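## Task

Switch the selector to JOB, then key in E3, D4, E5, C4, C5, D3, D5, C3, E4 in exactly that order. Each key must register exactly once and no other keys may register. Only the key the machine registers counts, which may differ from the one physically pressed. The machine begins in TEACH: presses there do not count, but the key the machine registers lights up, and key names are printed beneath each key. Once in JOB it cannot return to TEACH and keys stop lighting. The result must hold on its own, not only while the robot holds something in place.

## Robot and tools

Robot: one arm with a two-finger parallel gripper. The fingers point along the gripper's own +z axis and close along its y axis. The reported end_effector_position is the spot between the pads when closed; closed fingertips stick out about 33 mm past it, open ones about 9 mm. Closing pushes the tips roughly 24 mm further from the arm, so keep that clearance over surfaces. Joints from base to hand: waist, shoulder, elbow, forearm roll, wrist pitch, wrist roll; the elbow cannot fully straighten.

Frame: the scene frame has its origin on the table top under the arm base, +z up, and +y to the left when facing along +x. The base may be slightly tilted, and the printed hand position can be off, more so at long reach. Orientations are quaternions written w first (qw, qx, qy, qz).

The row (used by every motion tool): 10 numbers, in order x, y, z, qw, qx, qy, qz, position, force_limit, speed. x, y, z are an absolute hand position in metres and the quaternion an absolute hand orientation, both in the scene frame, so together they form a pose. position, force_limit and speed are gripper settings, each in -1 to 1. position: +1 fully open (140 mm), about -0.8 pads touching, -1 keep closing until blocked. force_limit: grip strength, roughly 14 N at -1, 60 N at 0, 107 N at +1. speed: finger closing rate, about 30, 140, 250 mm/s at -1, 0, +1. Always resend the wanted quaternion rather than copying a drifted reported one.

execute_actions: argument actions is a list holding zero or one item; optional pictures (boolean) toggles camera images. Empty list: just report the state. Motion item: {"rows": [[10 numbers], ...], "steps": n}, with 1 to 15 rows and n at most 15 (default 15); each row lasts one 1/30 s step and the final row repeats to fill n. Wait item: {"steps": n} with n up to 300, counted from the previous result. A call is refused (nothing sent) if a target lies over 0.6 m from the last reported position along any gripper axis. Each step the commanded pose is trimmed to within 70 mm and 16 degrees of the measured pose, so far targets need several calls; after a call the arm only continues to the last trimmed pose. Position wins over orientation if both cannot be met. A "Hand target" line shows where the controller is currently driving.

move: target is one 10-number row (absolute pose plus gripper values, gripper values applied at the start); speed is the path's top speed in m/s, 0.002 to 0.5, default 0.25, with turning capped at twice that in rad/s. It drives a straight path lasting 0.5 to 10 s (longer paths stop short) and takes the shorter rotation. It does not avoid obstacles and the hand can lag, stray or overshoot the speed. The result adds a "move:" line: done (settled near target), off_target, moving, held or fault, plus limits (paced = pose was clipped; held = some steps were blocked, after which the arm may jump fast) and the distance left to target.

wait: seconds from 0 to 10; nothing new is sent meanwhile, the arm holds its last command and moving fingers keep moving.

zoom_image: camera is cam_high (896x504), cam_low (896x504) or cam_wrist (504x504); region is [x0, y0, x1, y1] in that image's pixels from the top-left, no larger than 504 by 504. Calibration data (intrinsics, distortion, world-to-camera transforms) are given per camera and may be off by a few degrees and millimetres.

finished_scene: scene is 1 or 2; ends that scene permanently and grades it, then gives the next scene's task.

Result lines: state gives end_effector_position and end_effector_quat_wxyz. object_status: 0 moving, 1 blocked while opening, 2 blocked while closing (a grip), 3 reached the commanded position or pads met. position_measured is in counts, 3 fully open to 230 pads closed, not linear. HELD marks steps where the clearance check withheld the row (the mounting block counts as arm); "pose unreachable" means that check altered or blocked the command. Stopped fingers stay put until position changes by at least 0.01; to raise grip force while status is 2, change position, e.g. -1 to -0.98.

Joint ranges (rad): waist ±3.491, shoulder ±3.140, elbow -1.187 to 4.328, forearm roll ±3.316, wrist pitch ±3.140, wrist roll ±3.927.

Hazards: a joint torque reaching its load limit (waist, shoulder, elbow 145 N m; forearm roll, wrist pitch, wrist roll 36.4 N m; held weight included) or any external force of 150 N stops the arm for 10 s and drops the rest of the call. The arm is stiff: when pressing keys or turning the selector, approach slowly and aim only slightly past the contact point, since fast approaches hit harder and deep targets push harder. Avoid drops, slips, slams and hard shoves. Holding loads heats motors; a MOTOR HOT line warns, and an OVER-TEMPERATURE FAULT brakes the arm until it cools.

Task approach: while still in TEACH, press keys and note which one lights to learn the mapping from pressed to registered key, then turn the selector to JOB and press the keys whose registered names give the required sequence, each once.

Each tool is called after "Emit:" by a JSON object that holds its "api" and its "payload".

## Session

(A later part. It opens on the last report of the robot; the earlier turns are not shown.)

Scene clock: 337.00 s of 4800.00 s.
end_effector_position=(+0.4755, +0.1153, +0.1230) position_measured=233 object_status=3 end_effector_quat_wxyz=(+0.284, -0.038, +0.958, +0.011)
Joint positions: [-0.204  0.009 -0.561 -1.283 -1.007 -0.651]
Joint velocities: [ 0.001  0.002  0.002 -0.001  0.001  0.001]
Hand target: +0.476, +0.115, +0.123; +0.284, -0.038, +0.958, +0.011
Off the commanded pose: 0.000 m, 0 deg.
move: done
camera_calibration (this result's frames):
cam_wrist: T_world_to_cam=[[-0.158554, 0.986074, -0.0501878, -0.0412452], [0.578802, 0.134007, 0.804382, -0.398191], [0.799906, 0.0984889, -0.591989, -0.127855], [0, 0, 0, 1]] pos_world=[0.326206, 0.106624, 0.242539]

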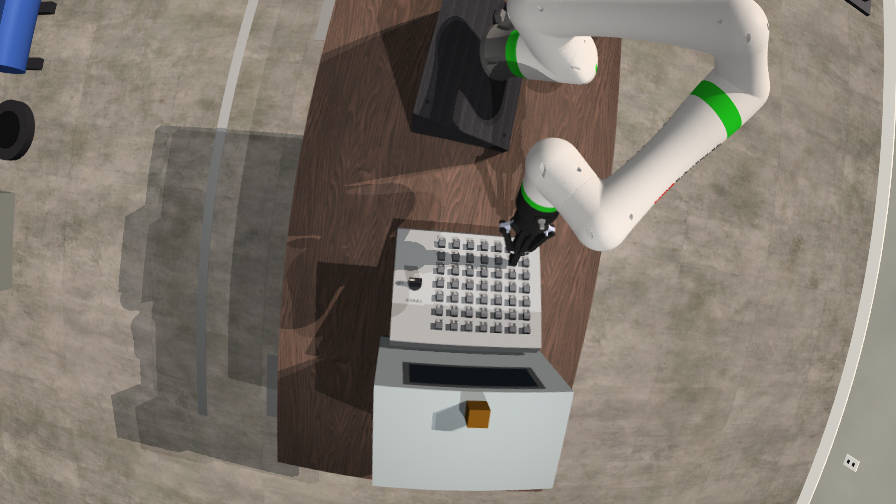

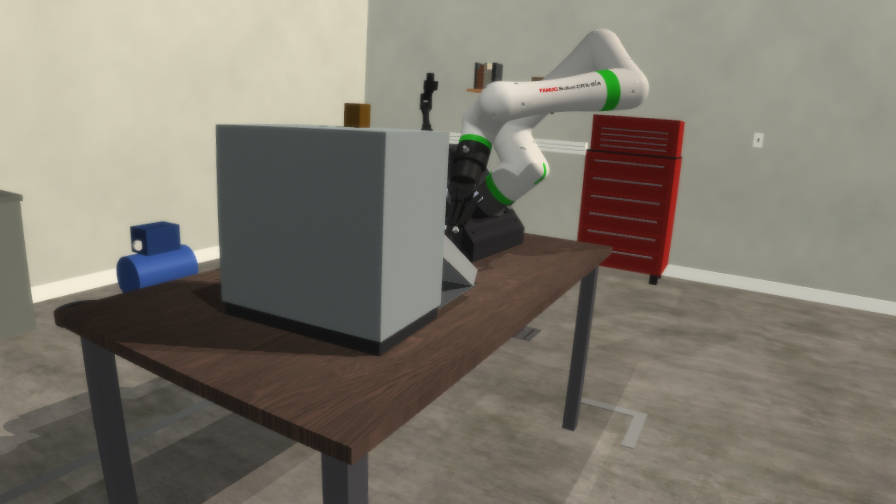

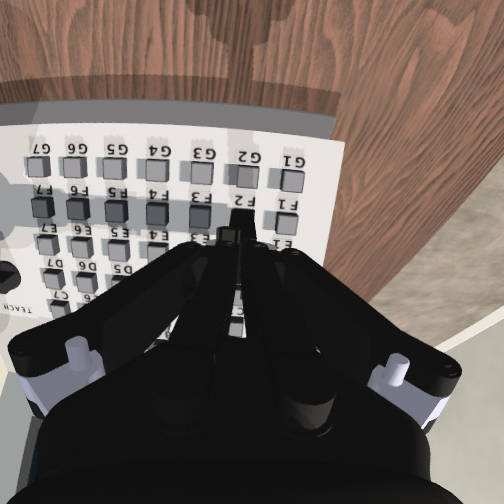

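Plan: press F2, E3, F4, D3, D4, E2, E4, D2, F3. Batch 1 is F2, E3, F4.

Emit:
{"api": "move", "payload": {"target": [0.4820,0.1158,0.1128,0.2838,-0.0377,0.958,0.0112,-1,0,0.5], "speed": 0.015}}

Emit:
{"api": "move", "payload": {"target": [0.4755,0.1153,0.1229,0.2838,-0.0377,0.958,0.0112,-1,0,0.5], "speed": 0.05}}

Emit:
{"api": "move", "payload": {"target": [0.5070,0.0837,0.1410,0.2838,-0.0377,0.958,0.0112,-1,0,0.5], "speed": 0.1}}

Emit:
{"api": "move", "payload": {"target": [0.5135,0.0842,0.1309,0.2838,-0.0377,0.958,0.0112,-1,0,0.5], "speed": 0.015}}

Emit:
{"api": "move", "payload": {"target": [0.5070,0.0837,0.1410,0.2838,-0.0377,0.958,0.0112,-1,0,0.5], "speed": 0.05}}

Emit:
{"api": "move", "payload": {"target": [0.4811,0.0471,0.1229,0.2838,-0.0377,0.958,0.0112,-1,0,0.5], "speed": 0.1}}

Emit:
{"api": "move", "payload": {"target": [0.4876,0.0476,0.1128,0.2838,-0.0377,0.958,0.0112,-1,0,0.5], "speed": 0.015}}

Emit:
{"api": "move", "payload": {"target": [0.4811,0.0471,0.1229,0.2838,-0.0377,0.958,0.0112,-1,0,0.5], "speed": 0.05}}

Scene clock: 349.03 s of 4800.00 s.
end_effector_position=(+0.4820, +0.1158, +0.1129) position_measured=233 object_status=3 end_effector_quat_wxyz=(+0.284, -0.038, +0.958, +0.011)
Joint positions: [-0.18   0.032 -0.555 -1.303 -0.983 -0.638]
Joint velocities: [ 0.001  0.     0.001 -0.002  0.002  0.002]
Hand target: +0.482, +0.116, +0.113; +0.284, -0.038, +0.958, +0.011
Off the commanded pose: 0.000 m, 0 deg.
After step 90, 8.00 s passed at rest.
move: done
camera_calibration (this result's frames):
cam_wrist: T_world_to_cam=[[-0.158684, 0.986045, -0.0503495, -0.0411395], [0.578842, 0.134223, 0.804317, -0.393932], [0.799851, 0.0984877, -0.592063, -0.138968], [0, 0, 0, 1]] pos_world=[0.33265, 0.107127, 0.232497]

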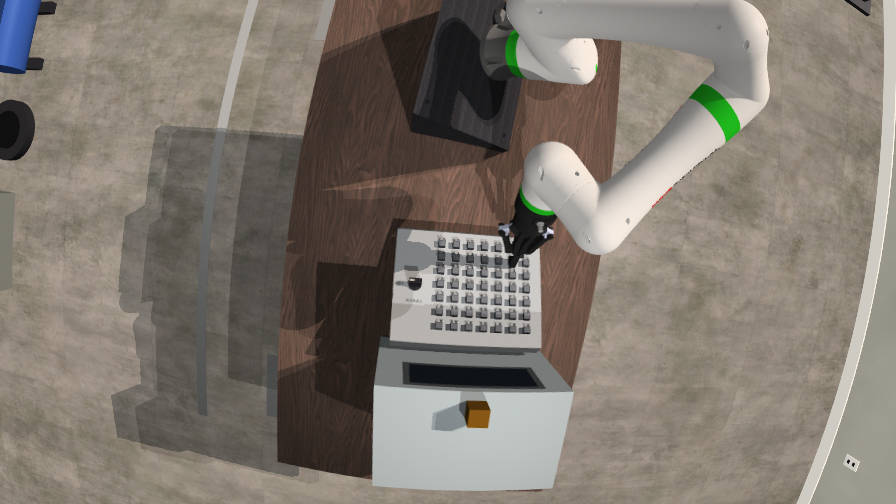

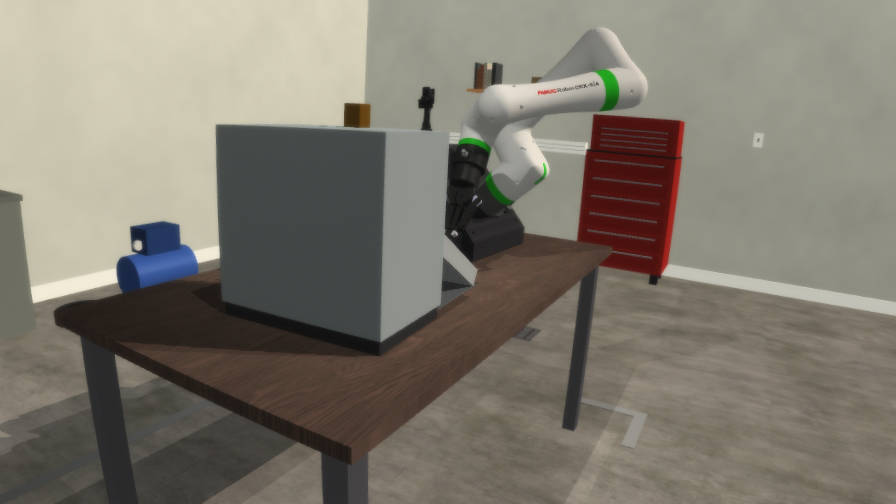

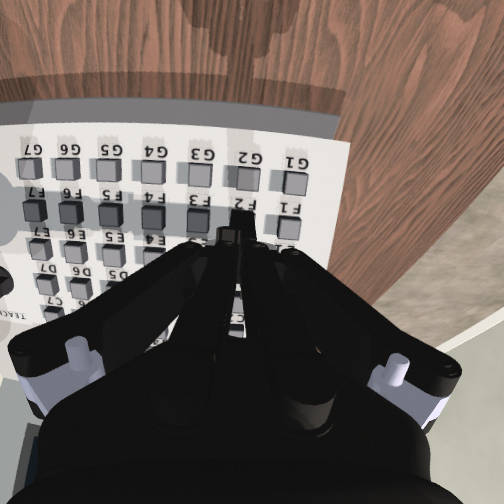

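Scene clock: 349.77 s of 4800.00 s.
end_effector_position=(+0.4755, +0.1153, +0.1228) position_measured=233 object_status=3 end_effector_quat_wxyz=(+0.284, -0.038, +0.958, +0.011)
Joint positions: [-0.203  0.009 -0.561 -1.283 -1.007 -0.651]
Joint velocities: [-0.001 -0.001  0.001  0.001 -0.001 -0.001]
Hand target: +0.475, +0.115, +0.123; +0.284, -0.038, +0.958, +0.011
Off the commanded pose: 0.000 m, 0 deg.
move: done
camera_calibration (this result's frames):
cam_wrist: T_world_to_cam=[[-0.158381, 0.986098, -0.0502532, -0.0413113], [0.578826, 0.13396, 0.804373, -0.398073], [0.799922, 0.0983099, -0.591996, -0.127904], [0, 0, 0, 1]] pos_world=[0.326185, 0.106637, 0.242404]

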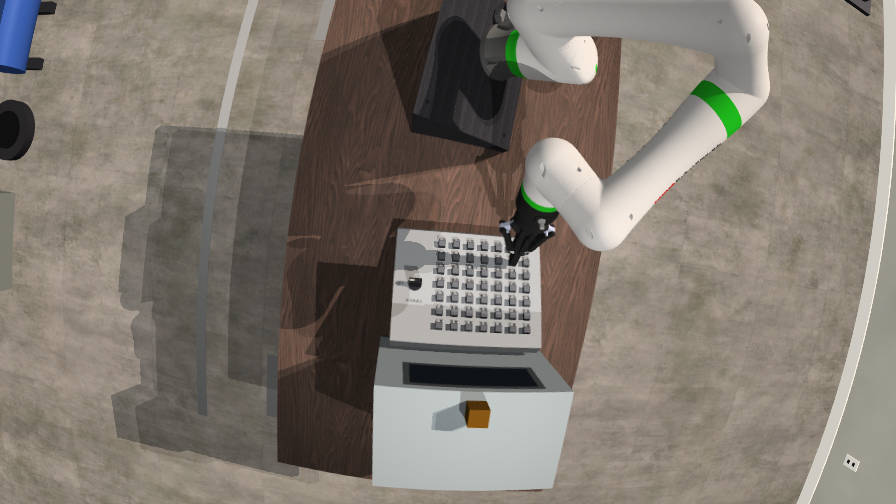

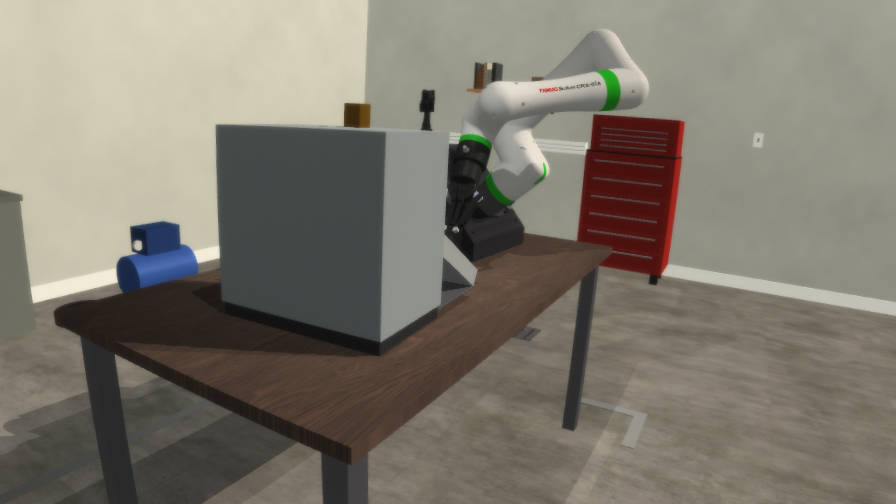

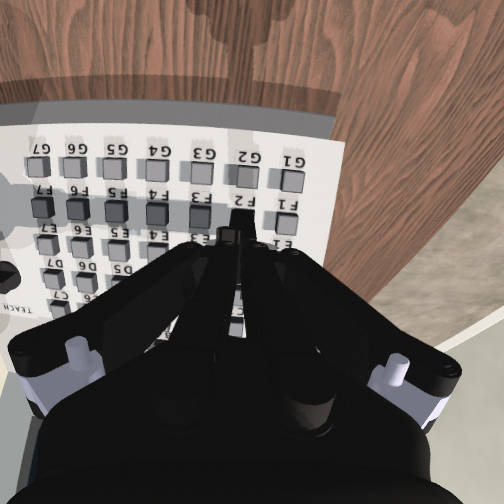

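Scene clock: 350.60 s of 4800.00 s.
end_effector_position=(+0.5069, +0.0837, +0.1410) position_measured=233 object_status=3 end_effector_quat_wxyz=(+0.284, -0.038, +0.958, +0.011)
Joint positions: [-0.264  0.137 -0.457 -1.272 -1.049 -0.607]
Joint velocities: [-0.001  0.001  0.005  0.    -0.001  0.001]
Hand target: +0.507, +0.084, +0.141; +0.284, -0.038, +0.958, +0.011
Off the commanded pose: 0.000 m, 0 deg.
move: done
camera_calibration (this result's frames):
cam_wrist: T_world_to_cam=[[-0.158352, 0.986098, -0.0503435, -0.00431933], [0.578981, 0.134035, 0.804248, -0.426708], [0.799816, 0.0982063, -0.592157, -0.139039], [0, 0, 0, 1]] pos_world=[0.357578, 0.0751075, 0.260629]

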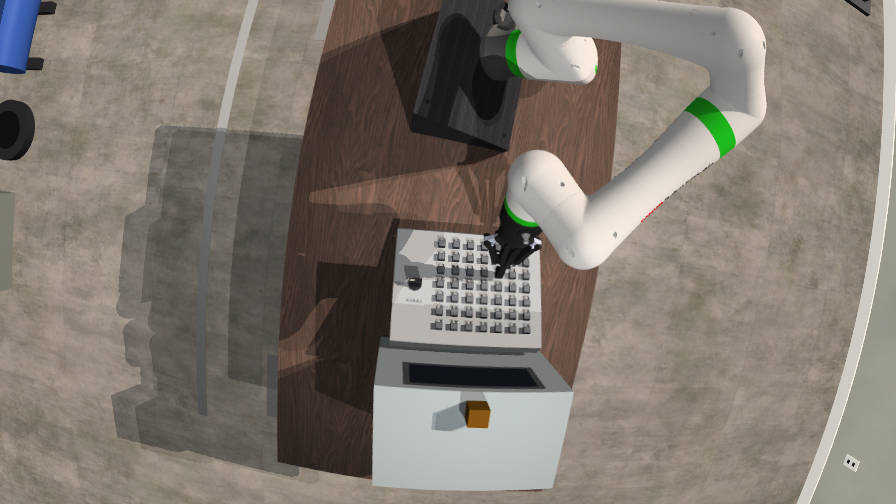

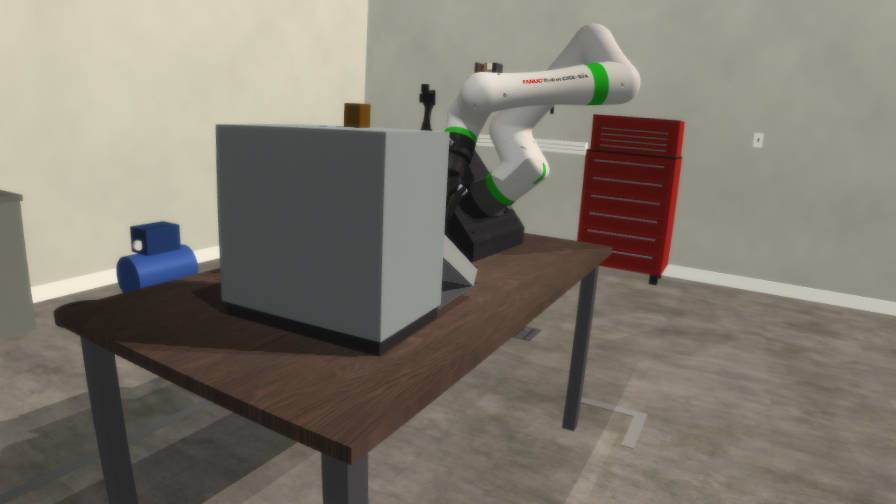

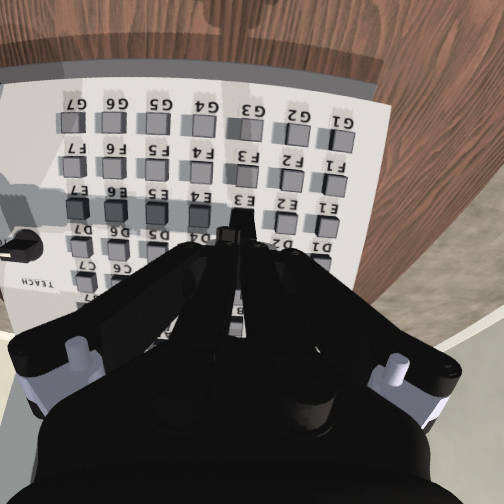

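Scene clock: 351.63 s of 4800.00 s.
end_effector_position=(+0.5135, +0.0842, +0.1310) position_measured=233 object_status=3 end_effector_quat_wxyz=(+0.284, -0.038, +0.958, +0.011)
Joint positions: [-0.242  0.157 -0.452 -1.29  -1.027 -0.596]
Joint velocities: [ 0.002  0.001  0.    -0.003  0.002  0.001]
Hand target: +0.514, +0.084, +0.131; +0.284, -0.038, +0.958, +0.011
Off the commanded pose: 0.000 m, 0 deg.
move: done
camera_calibration (this result's frames):
cam_wrist: T_world_to_cam=[[-0.158634, 0.986054, -0.0503261, -0.00409464], [0.578848, 0.134174, 0.804321, -0.422474], [0.799856, 0.0984611, -0.59206, -0.150339], [0, 0, 0, 1]] pos_world=[0.364148, 0.0755252, 0.250589]

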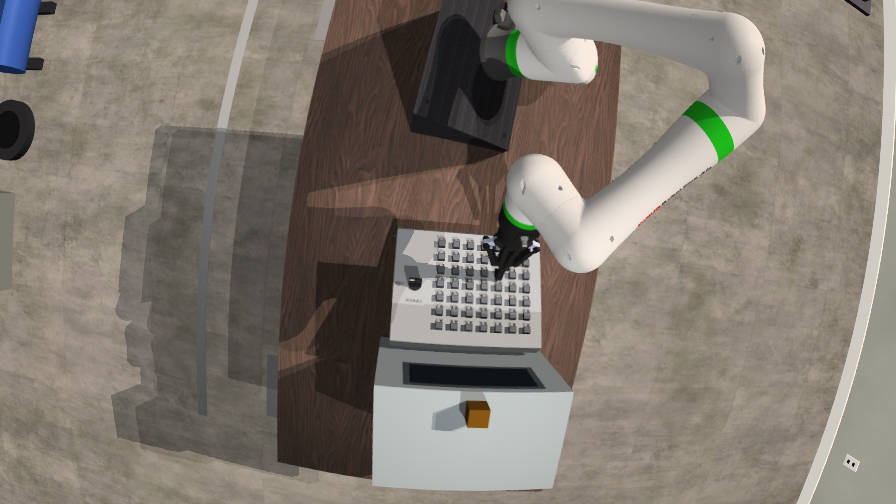

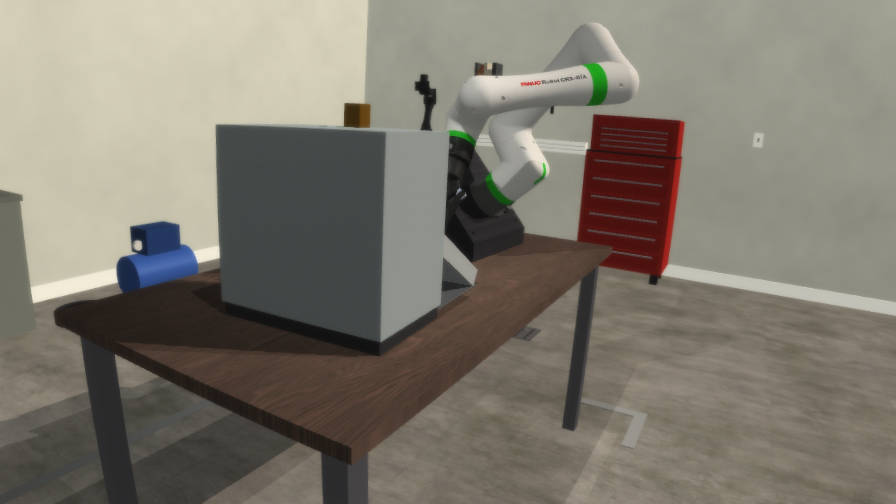

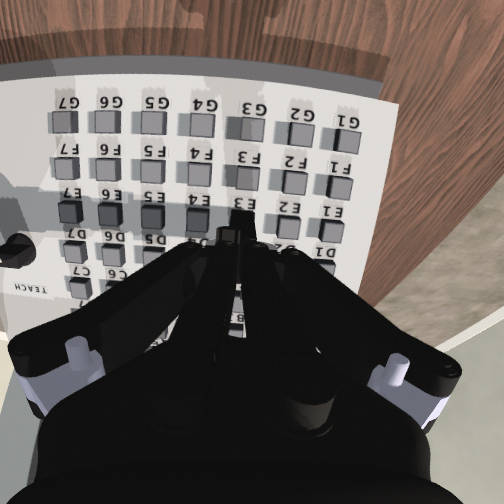

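Scene clock: 352.37 s of 4800.00 s.
end_effector_position=(+0.5070, +0.0837, +0.1409) position_measured=233 object_status=3 end_effector_quat_wxyz=(+0.284, -0.038, +0.958, +0.011)
Joint positions: [-0.264  0.138 -0.457 -1.273 -1.048 -0.607]
Joint velocities: [-0.001  0.001 -0.003  0.002 -0.     0.   ]
Hand target: +0.507, +0.084, +0.141; +0.284, -0.038, +0.958, +0.011
Off the commanded pose: 0.000 m, 0 deg.
move: done
camera_calibration (this result's frames):
cam_wrist: T_world_to_cam=[[-0.158383, 0.986098, -0.0502504, -0.00425342], [0.578832, 0.133959, 0.804368, -0.426633], [0.799918, 0.0983118, -0.592002, -0.139275], [0, 0, 0, 1]] pos_world=[0.357684, 0.0750381, 0.260504]

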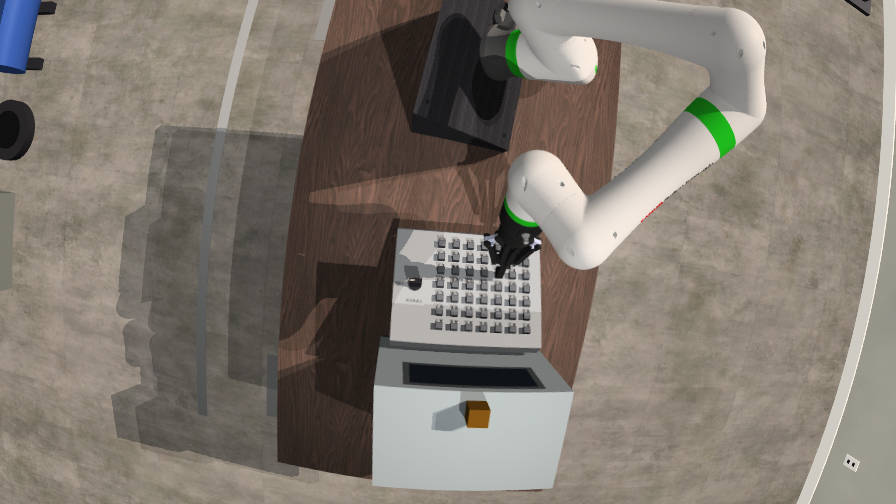

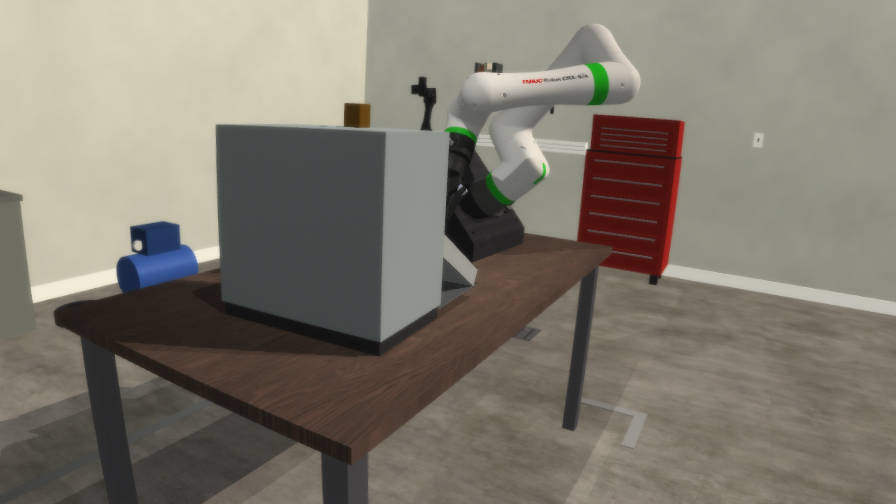

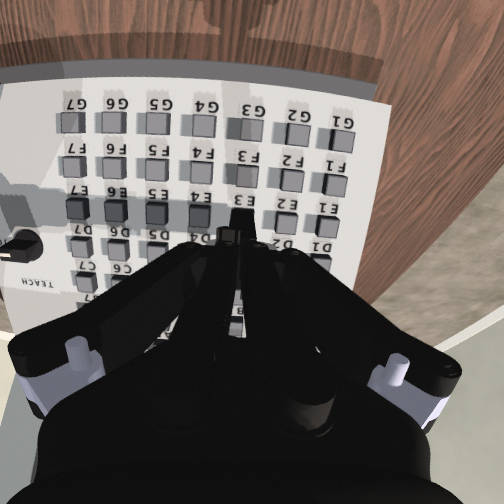

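Scene clock: 353.20 s of 4800.00 s.
end_effector_position=(+0.4810, +0.0471, +0.1228) position_measured=233 object_status=3 end_effector_quat_wxyz=(+0.284, -0.038, +0.958, +0.011)
Joint positions: [-0.334  0.217 -0.506 -1.308 -1.067 -0.447]
Joint velocities: [-0.002  0.003 -0.004 -0.    -0.001  0.004]
Hand target: +0.481, +0.047, +0.123; +0.284, -0.038, +0.958, +0.011
Off the commanded pose: 0.000 m, 0 deg.
move: done
camera_calibration (this result's frames):
cam_wrist: T_world_to_cam=[[-0.158409, 0.98609, -0.0503243, 0.0268396], [0.579287, 0.134091, 0.804019, -0.392259], [0.799583, 0.0982117, -0.592471, -0.125416], [0, 0, 0, 1]] pos_world=[0.331763, 0.0384495, 0.242429]

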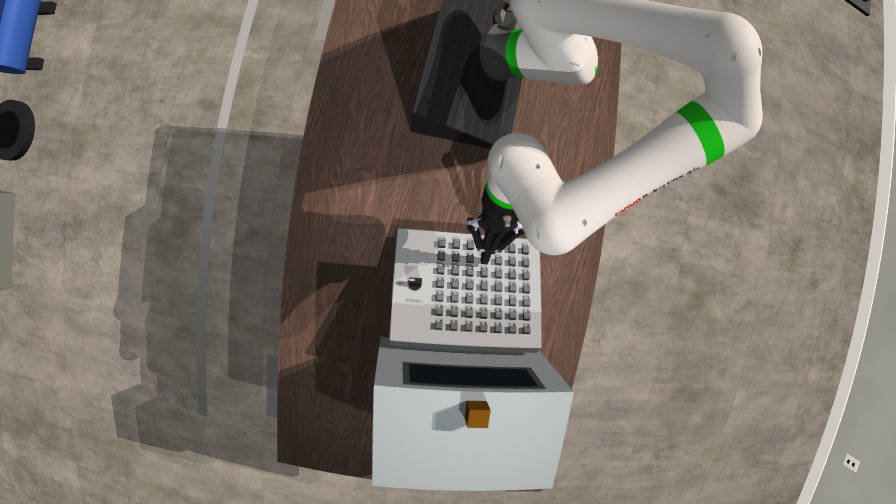

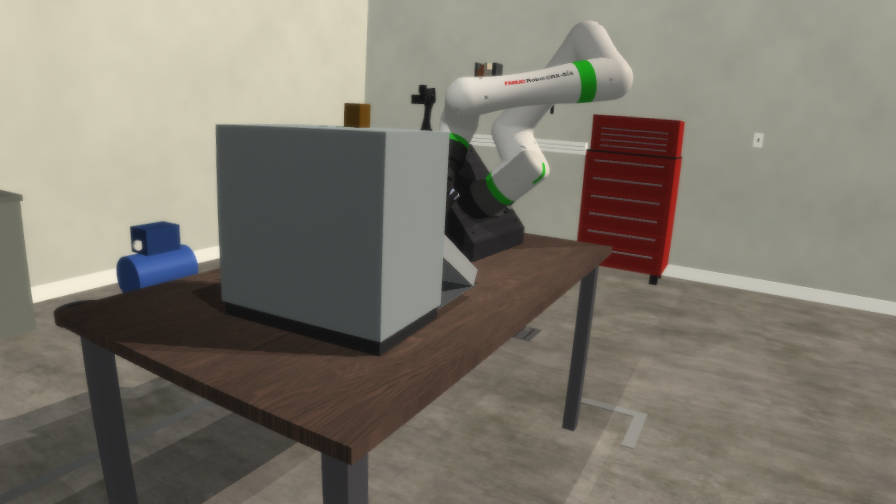

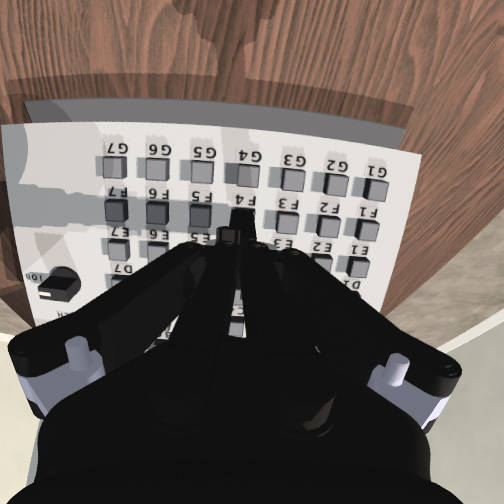

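Scene clock: 354.23 s of 4800.00 s.
end_effector_position=(+0.4875, +0.0476, +0.1130) position_measured=233 object_status=3 end_effector_quat_wxyz=(+0.284, -0.038, +0.958, +0.011)
Joint positions: [-0.312  0.237 -0.501 -1.329 -1.047 -0.435]
Joint velocities: [ 0.003  0.003  0.002 -0.003  0.003 -0.   ]
Hand target: +0.488, +0.048, +0.113; +0.284, -0.038, +0.958, +0.011
Off the commanded pose: 0.000 m, 0 deg.
move: done
camera_calibration (this result's frames):
cam_wrist: T_world_to_cam=[[-0.158779, 0.986027, -0.050395, 0.0270395], [0.578853, 0.134319, 0.804293, -0.388051], [0.799824, 0.0985332, -0.592092, -0.136674], [0, 0, 0, 1]] pos_world=[0.338233, 0.0389277, 0.232545]

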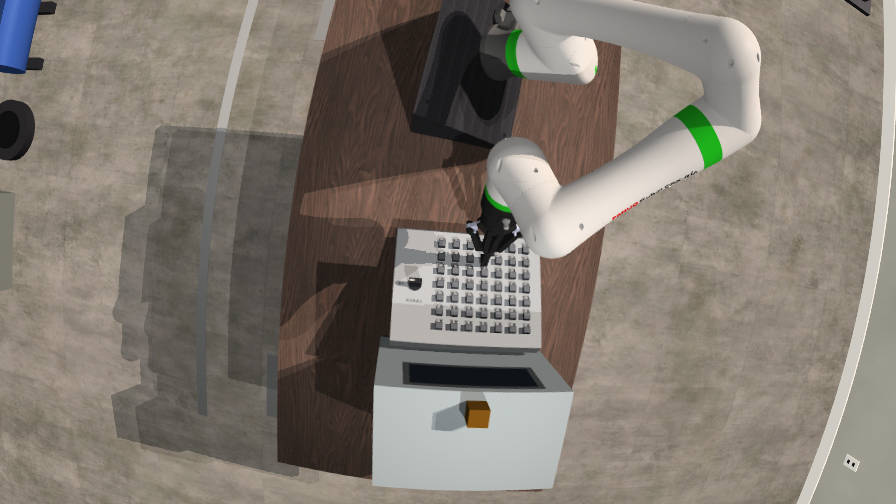

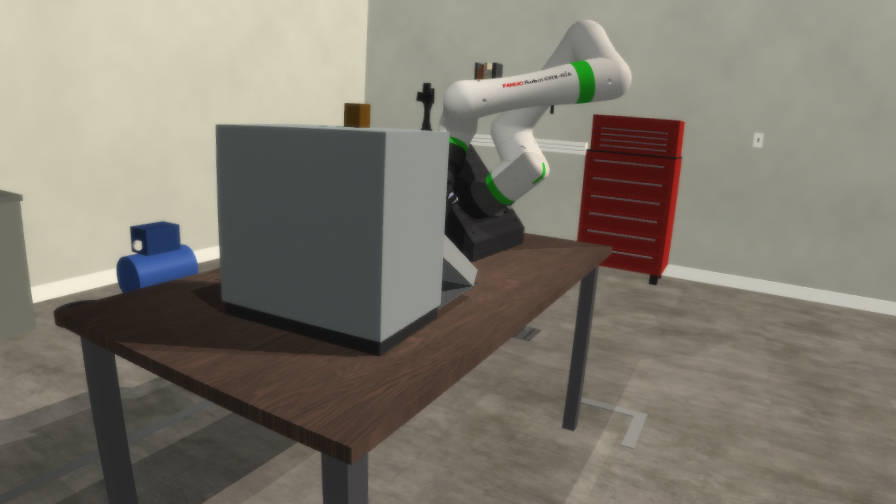

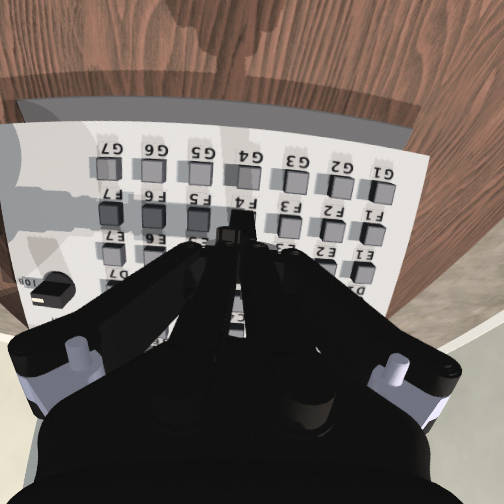

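Scene clock: 354.97 s of 4800.00 s.
end_effector_position=(+0.4811, +0.0471, +0.1228) position_measured=233 object_status=3 end_effector_quat_wxyz=(+0.284, -0.038, +0.958, +0.011)
Joint positions: [-0.335  0.217 -0.506 -1.308 -1.067 -0.447]
Joint velocities: [-0.002 -0.001  0.     0.001 -0.001  0.001]
Hand target: +0.481, +0.047, +0.123; +0.284, -0.038, +0.958, +0.011
Off the commanded pose: 0.000 m, 0 deg.
move: done
camera_calibration (this result's frames):
cam_wrist: T_world_to_cam=[[-0.158382, 0.986098, -0.0502522, 0.0268267], [0.578829, 0.13396, 0.80437, -0.39218], [0.79992, 0.0983101, -0.591999, -0.125676], [0, 0, 0, 1]] pos_world=[0.331785, 0.0384378, 0.242406]

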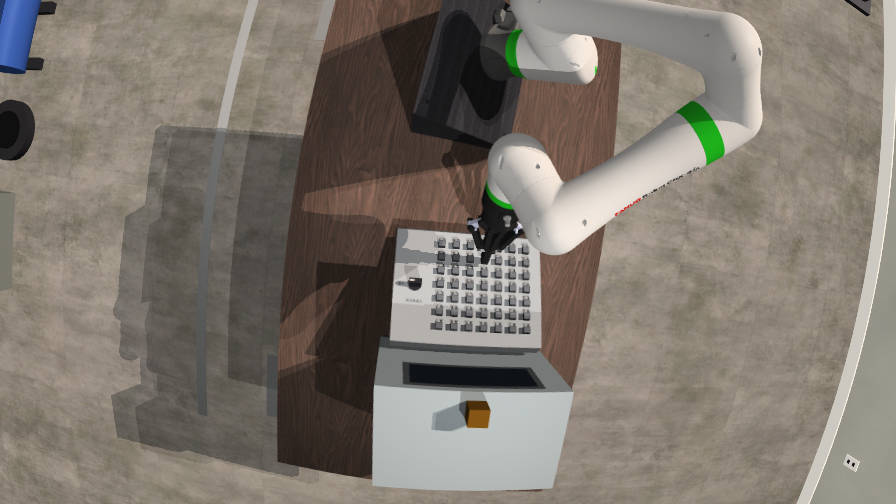

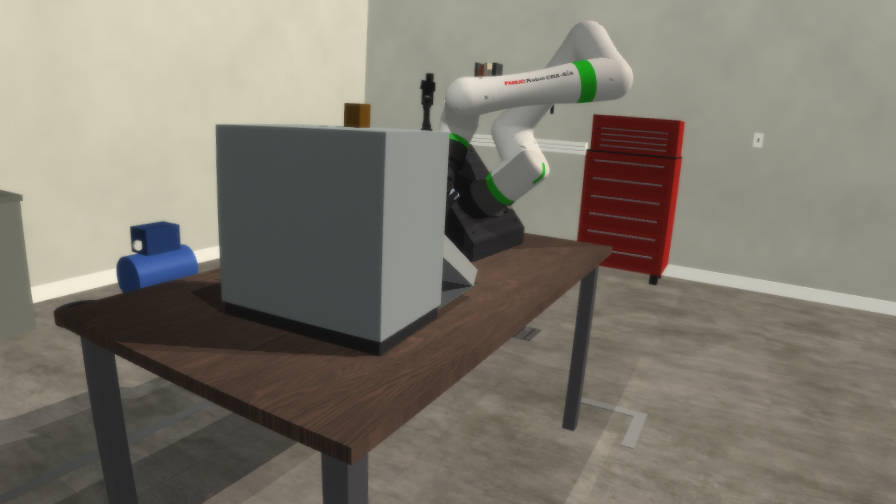

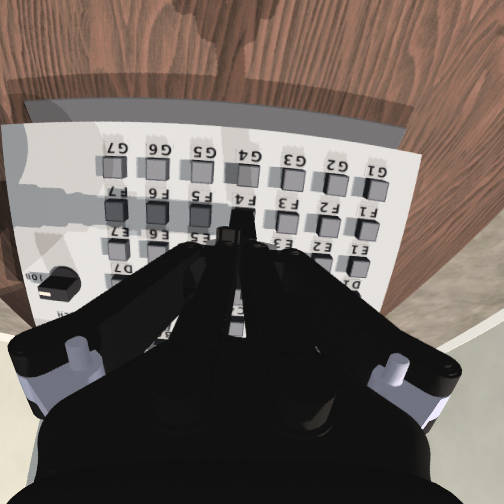

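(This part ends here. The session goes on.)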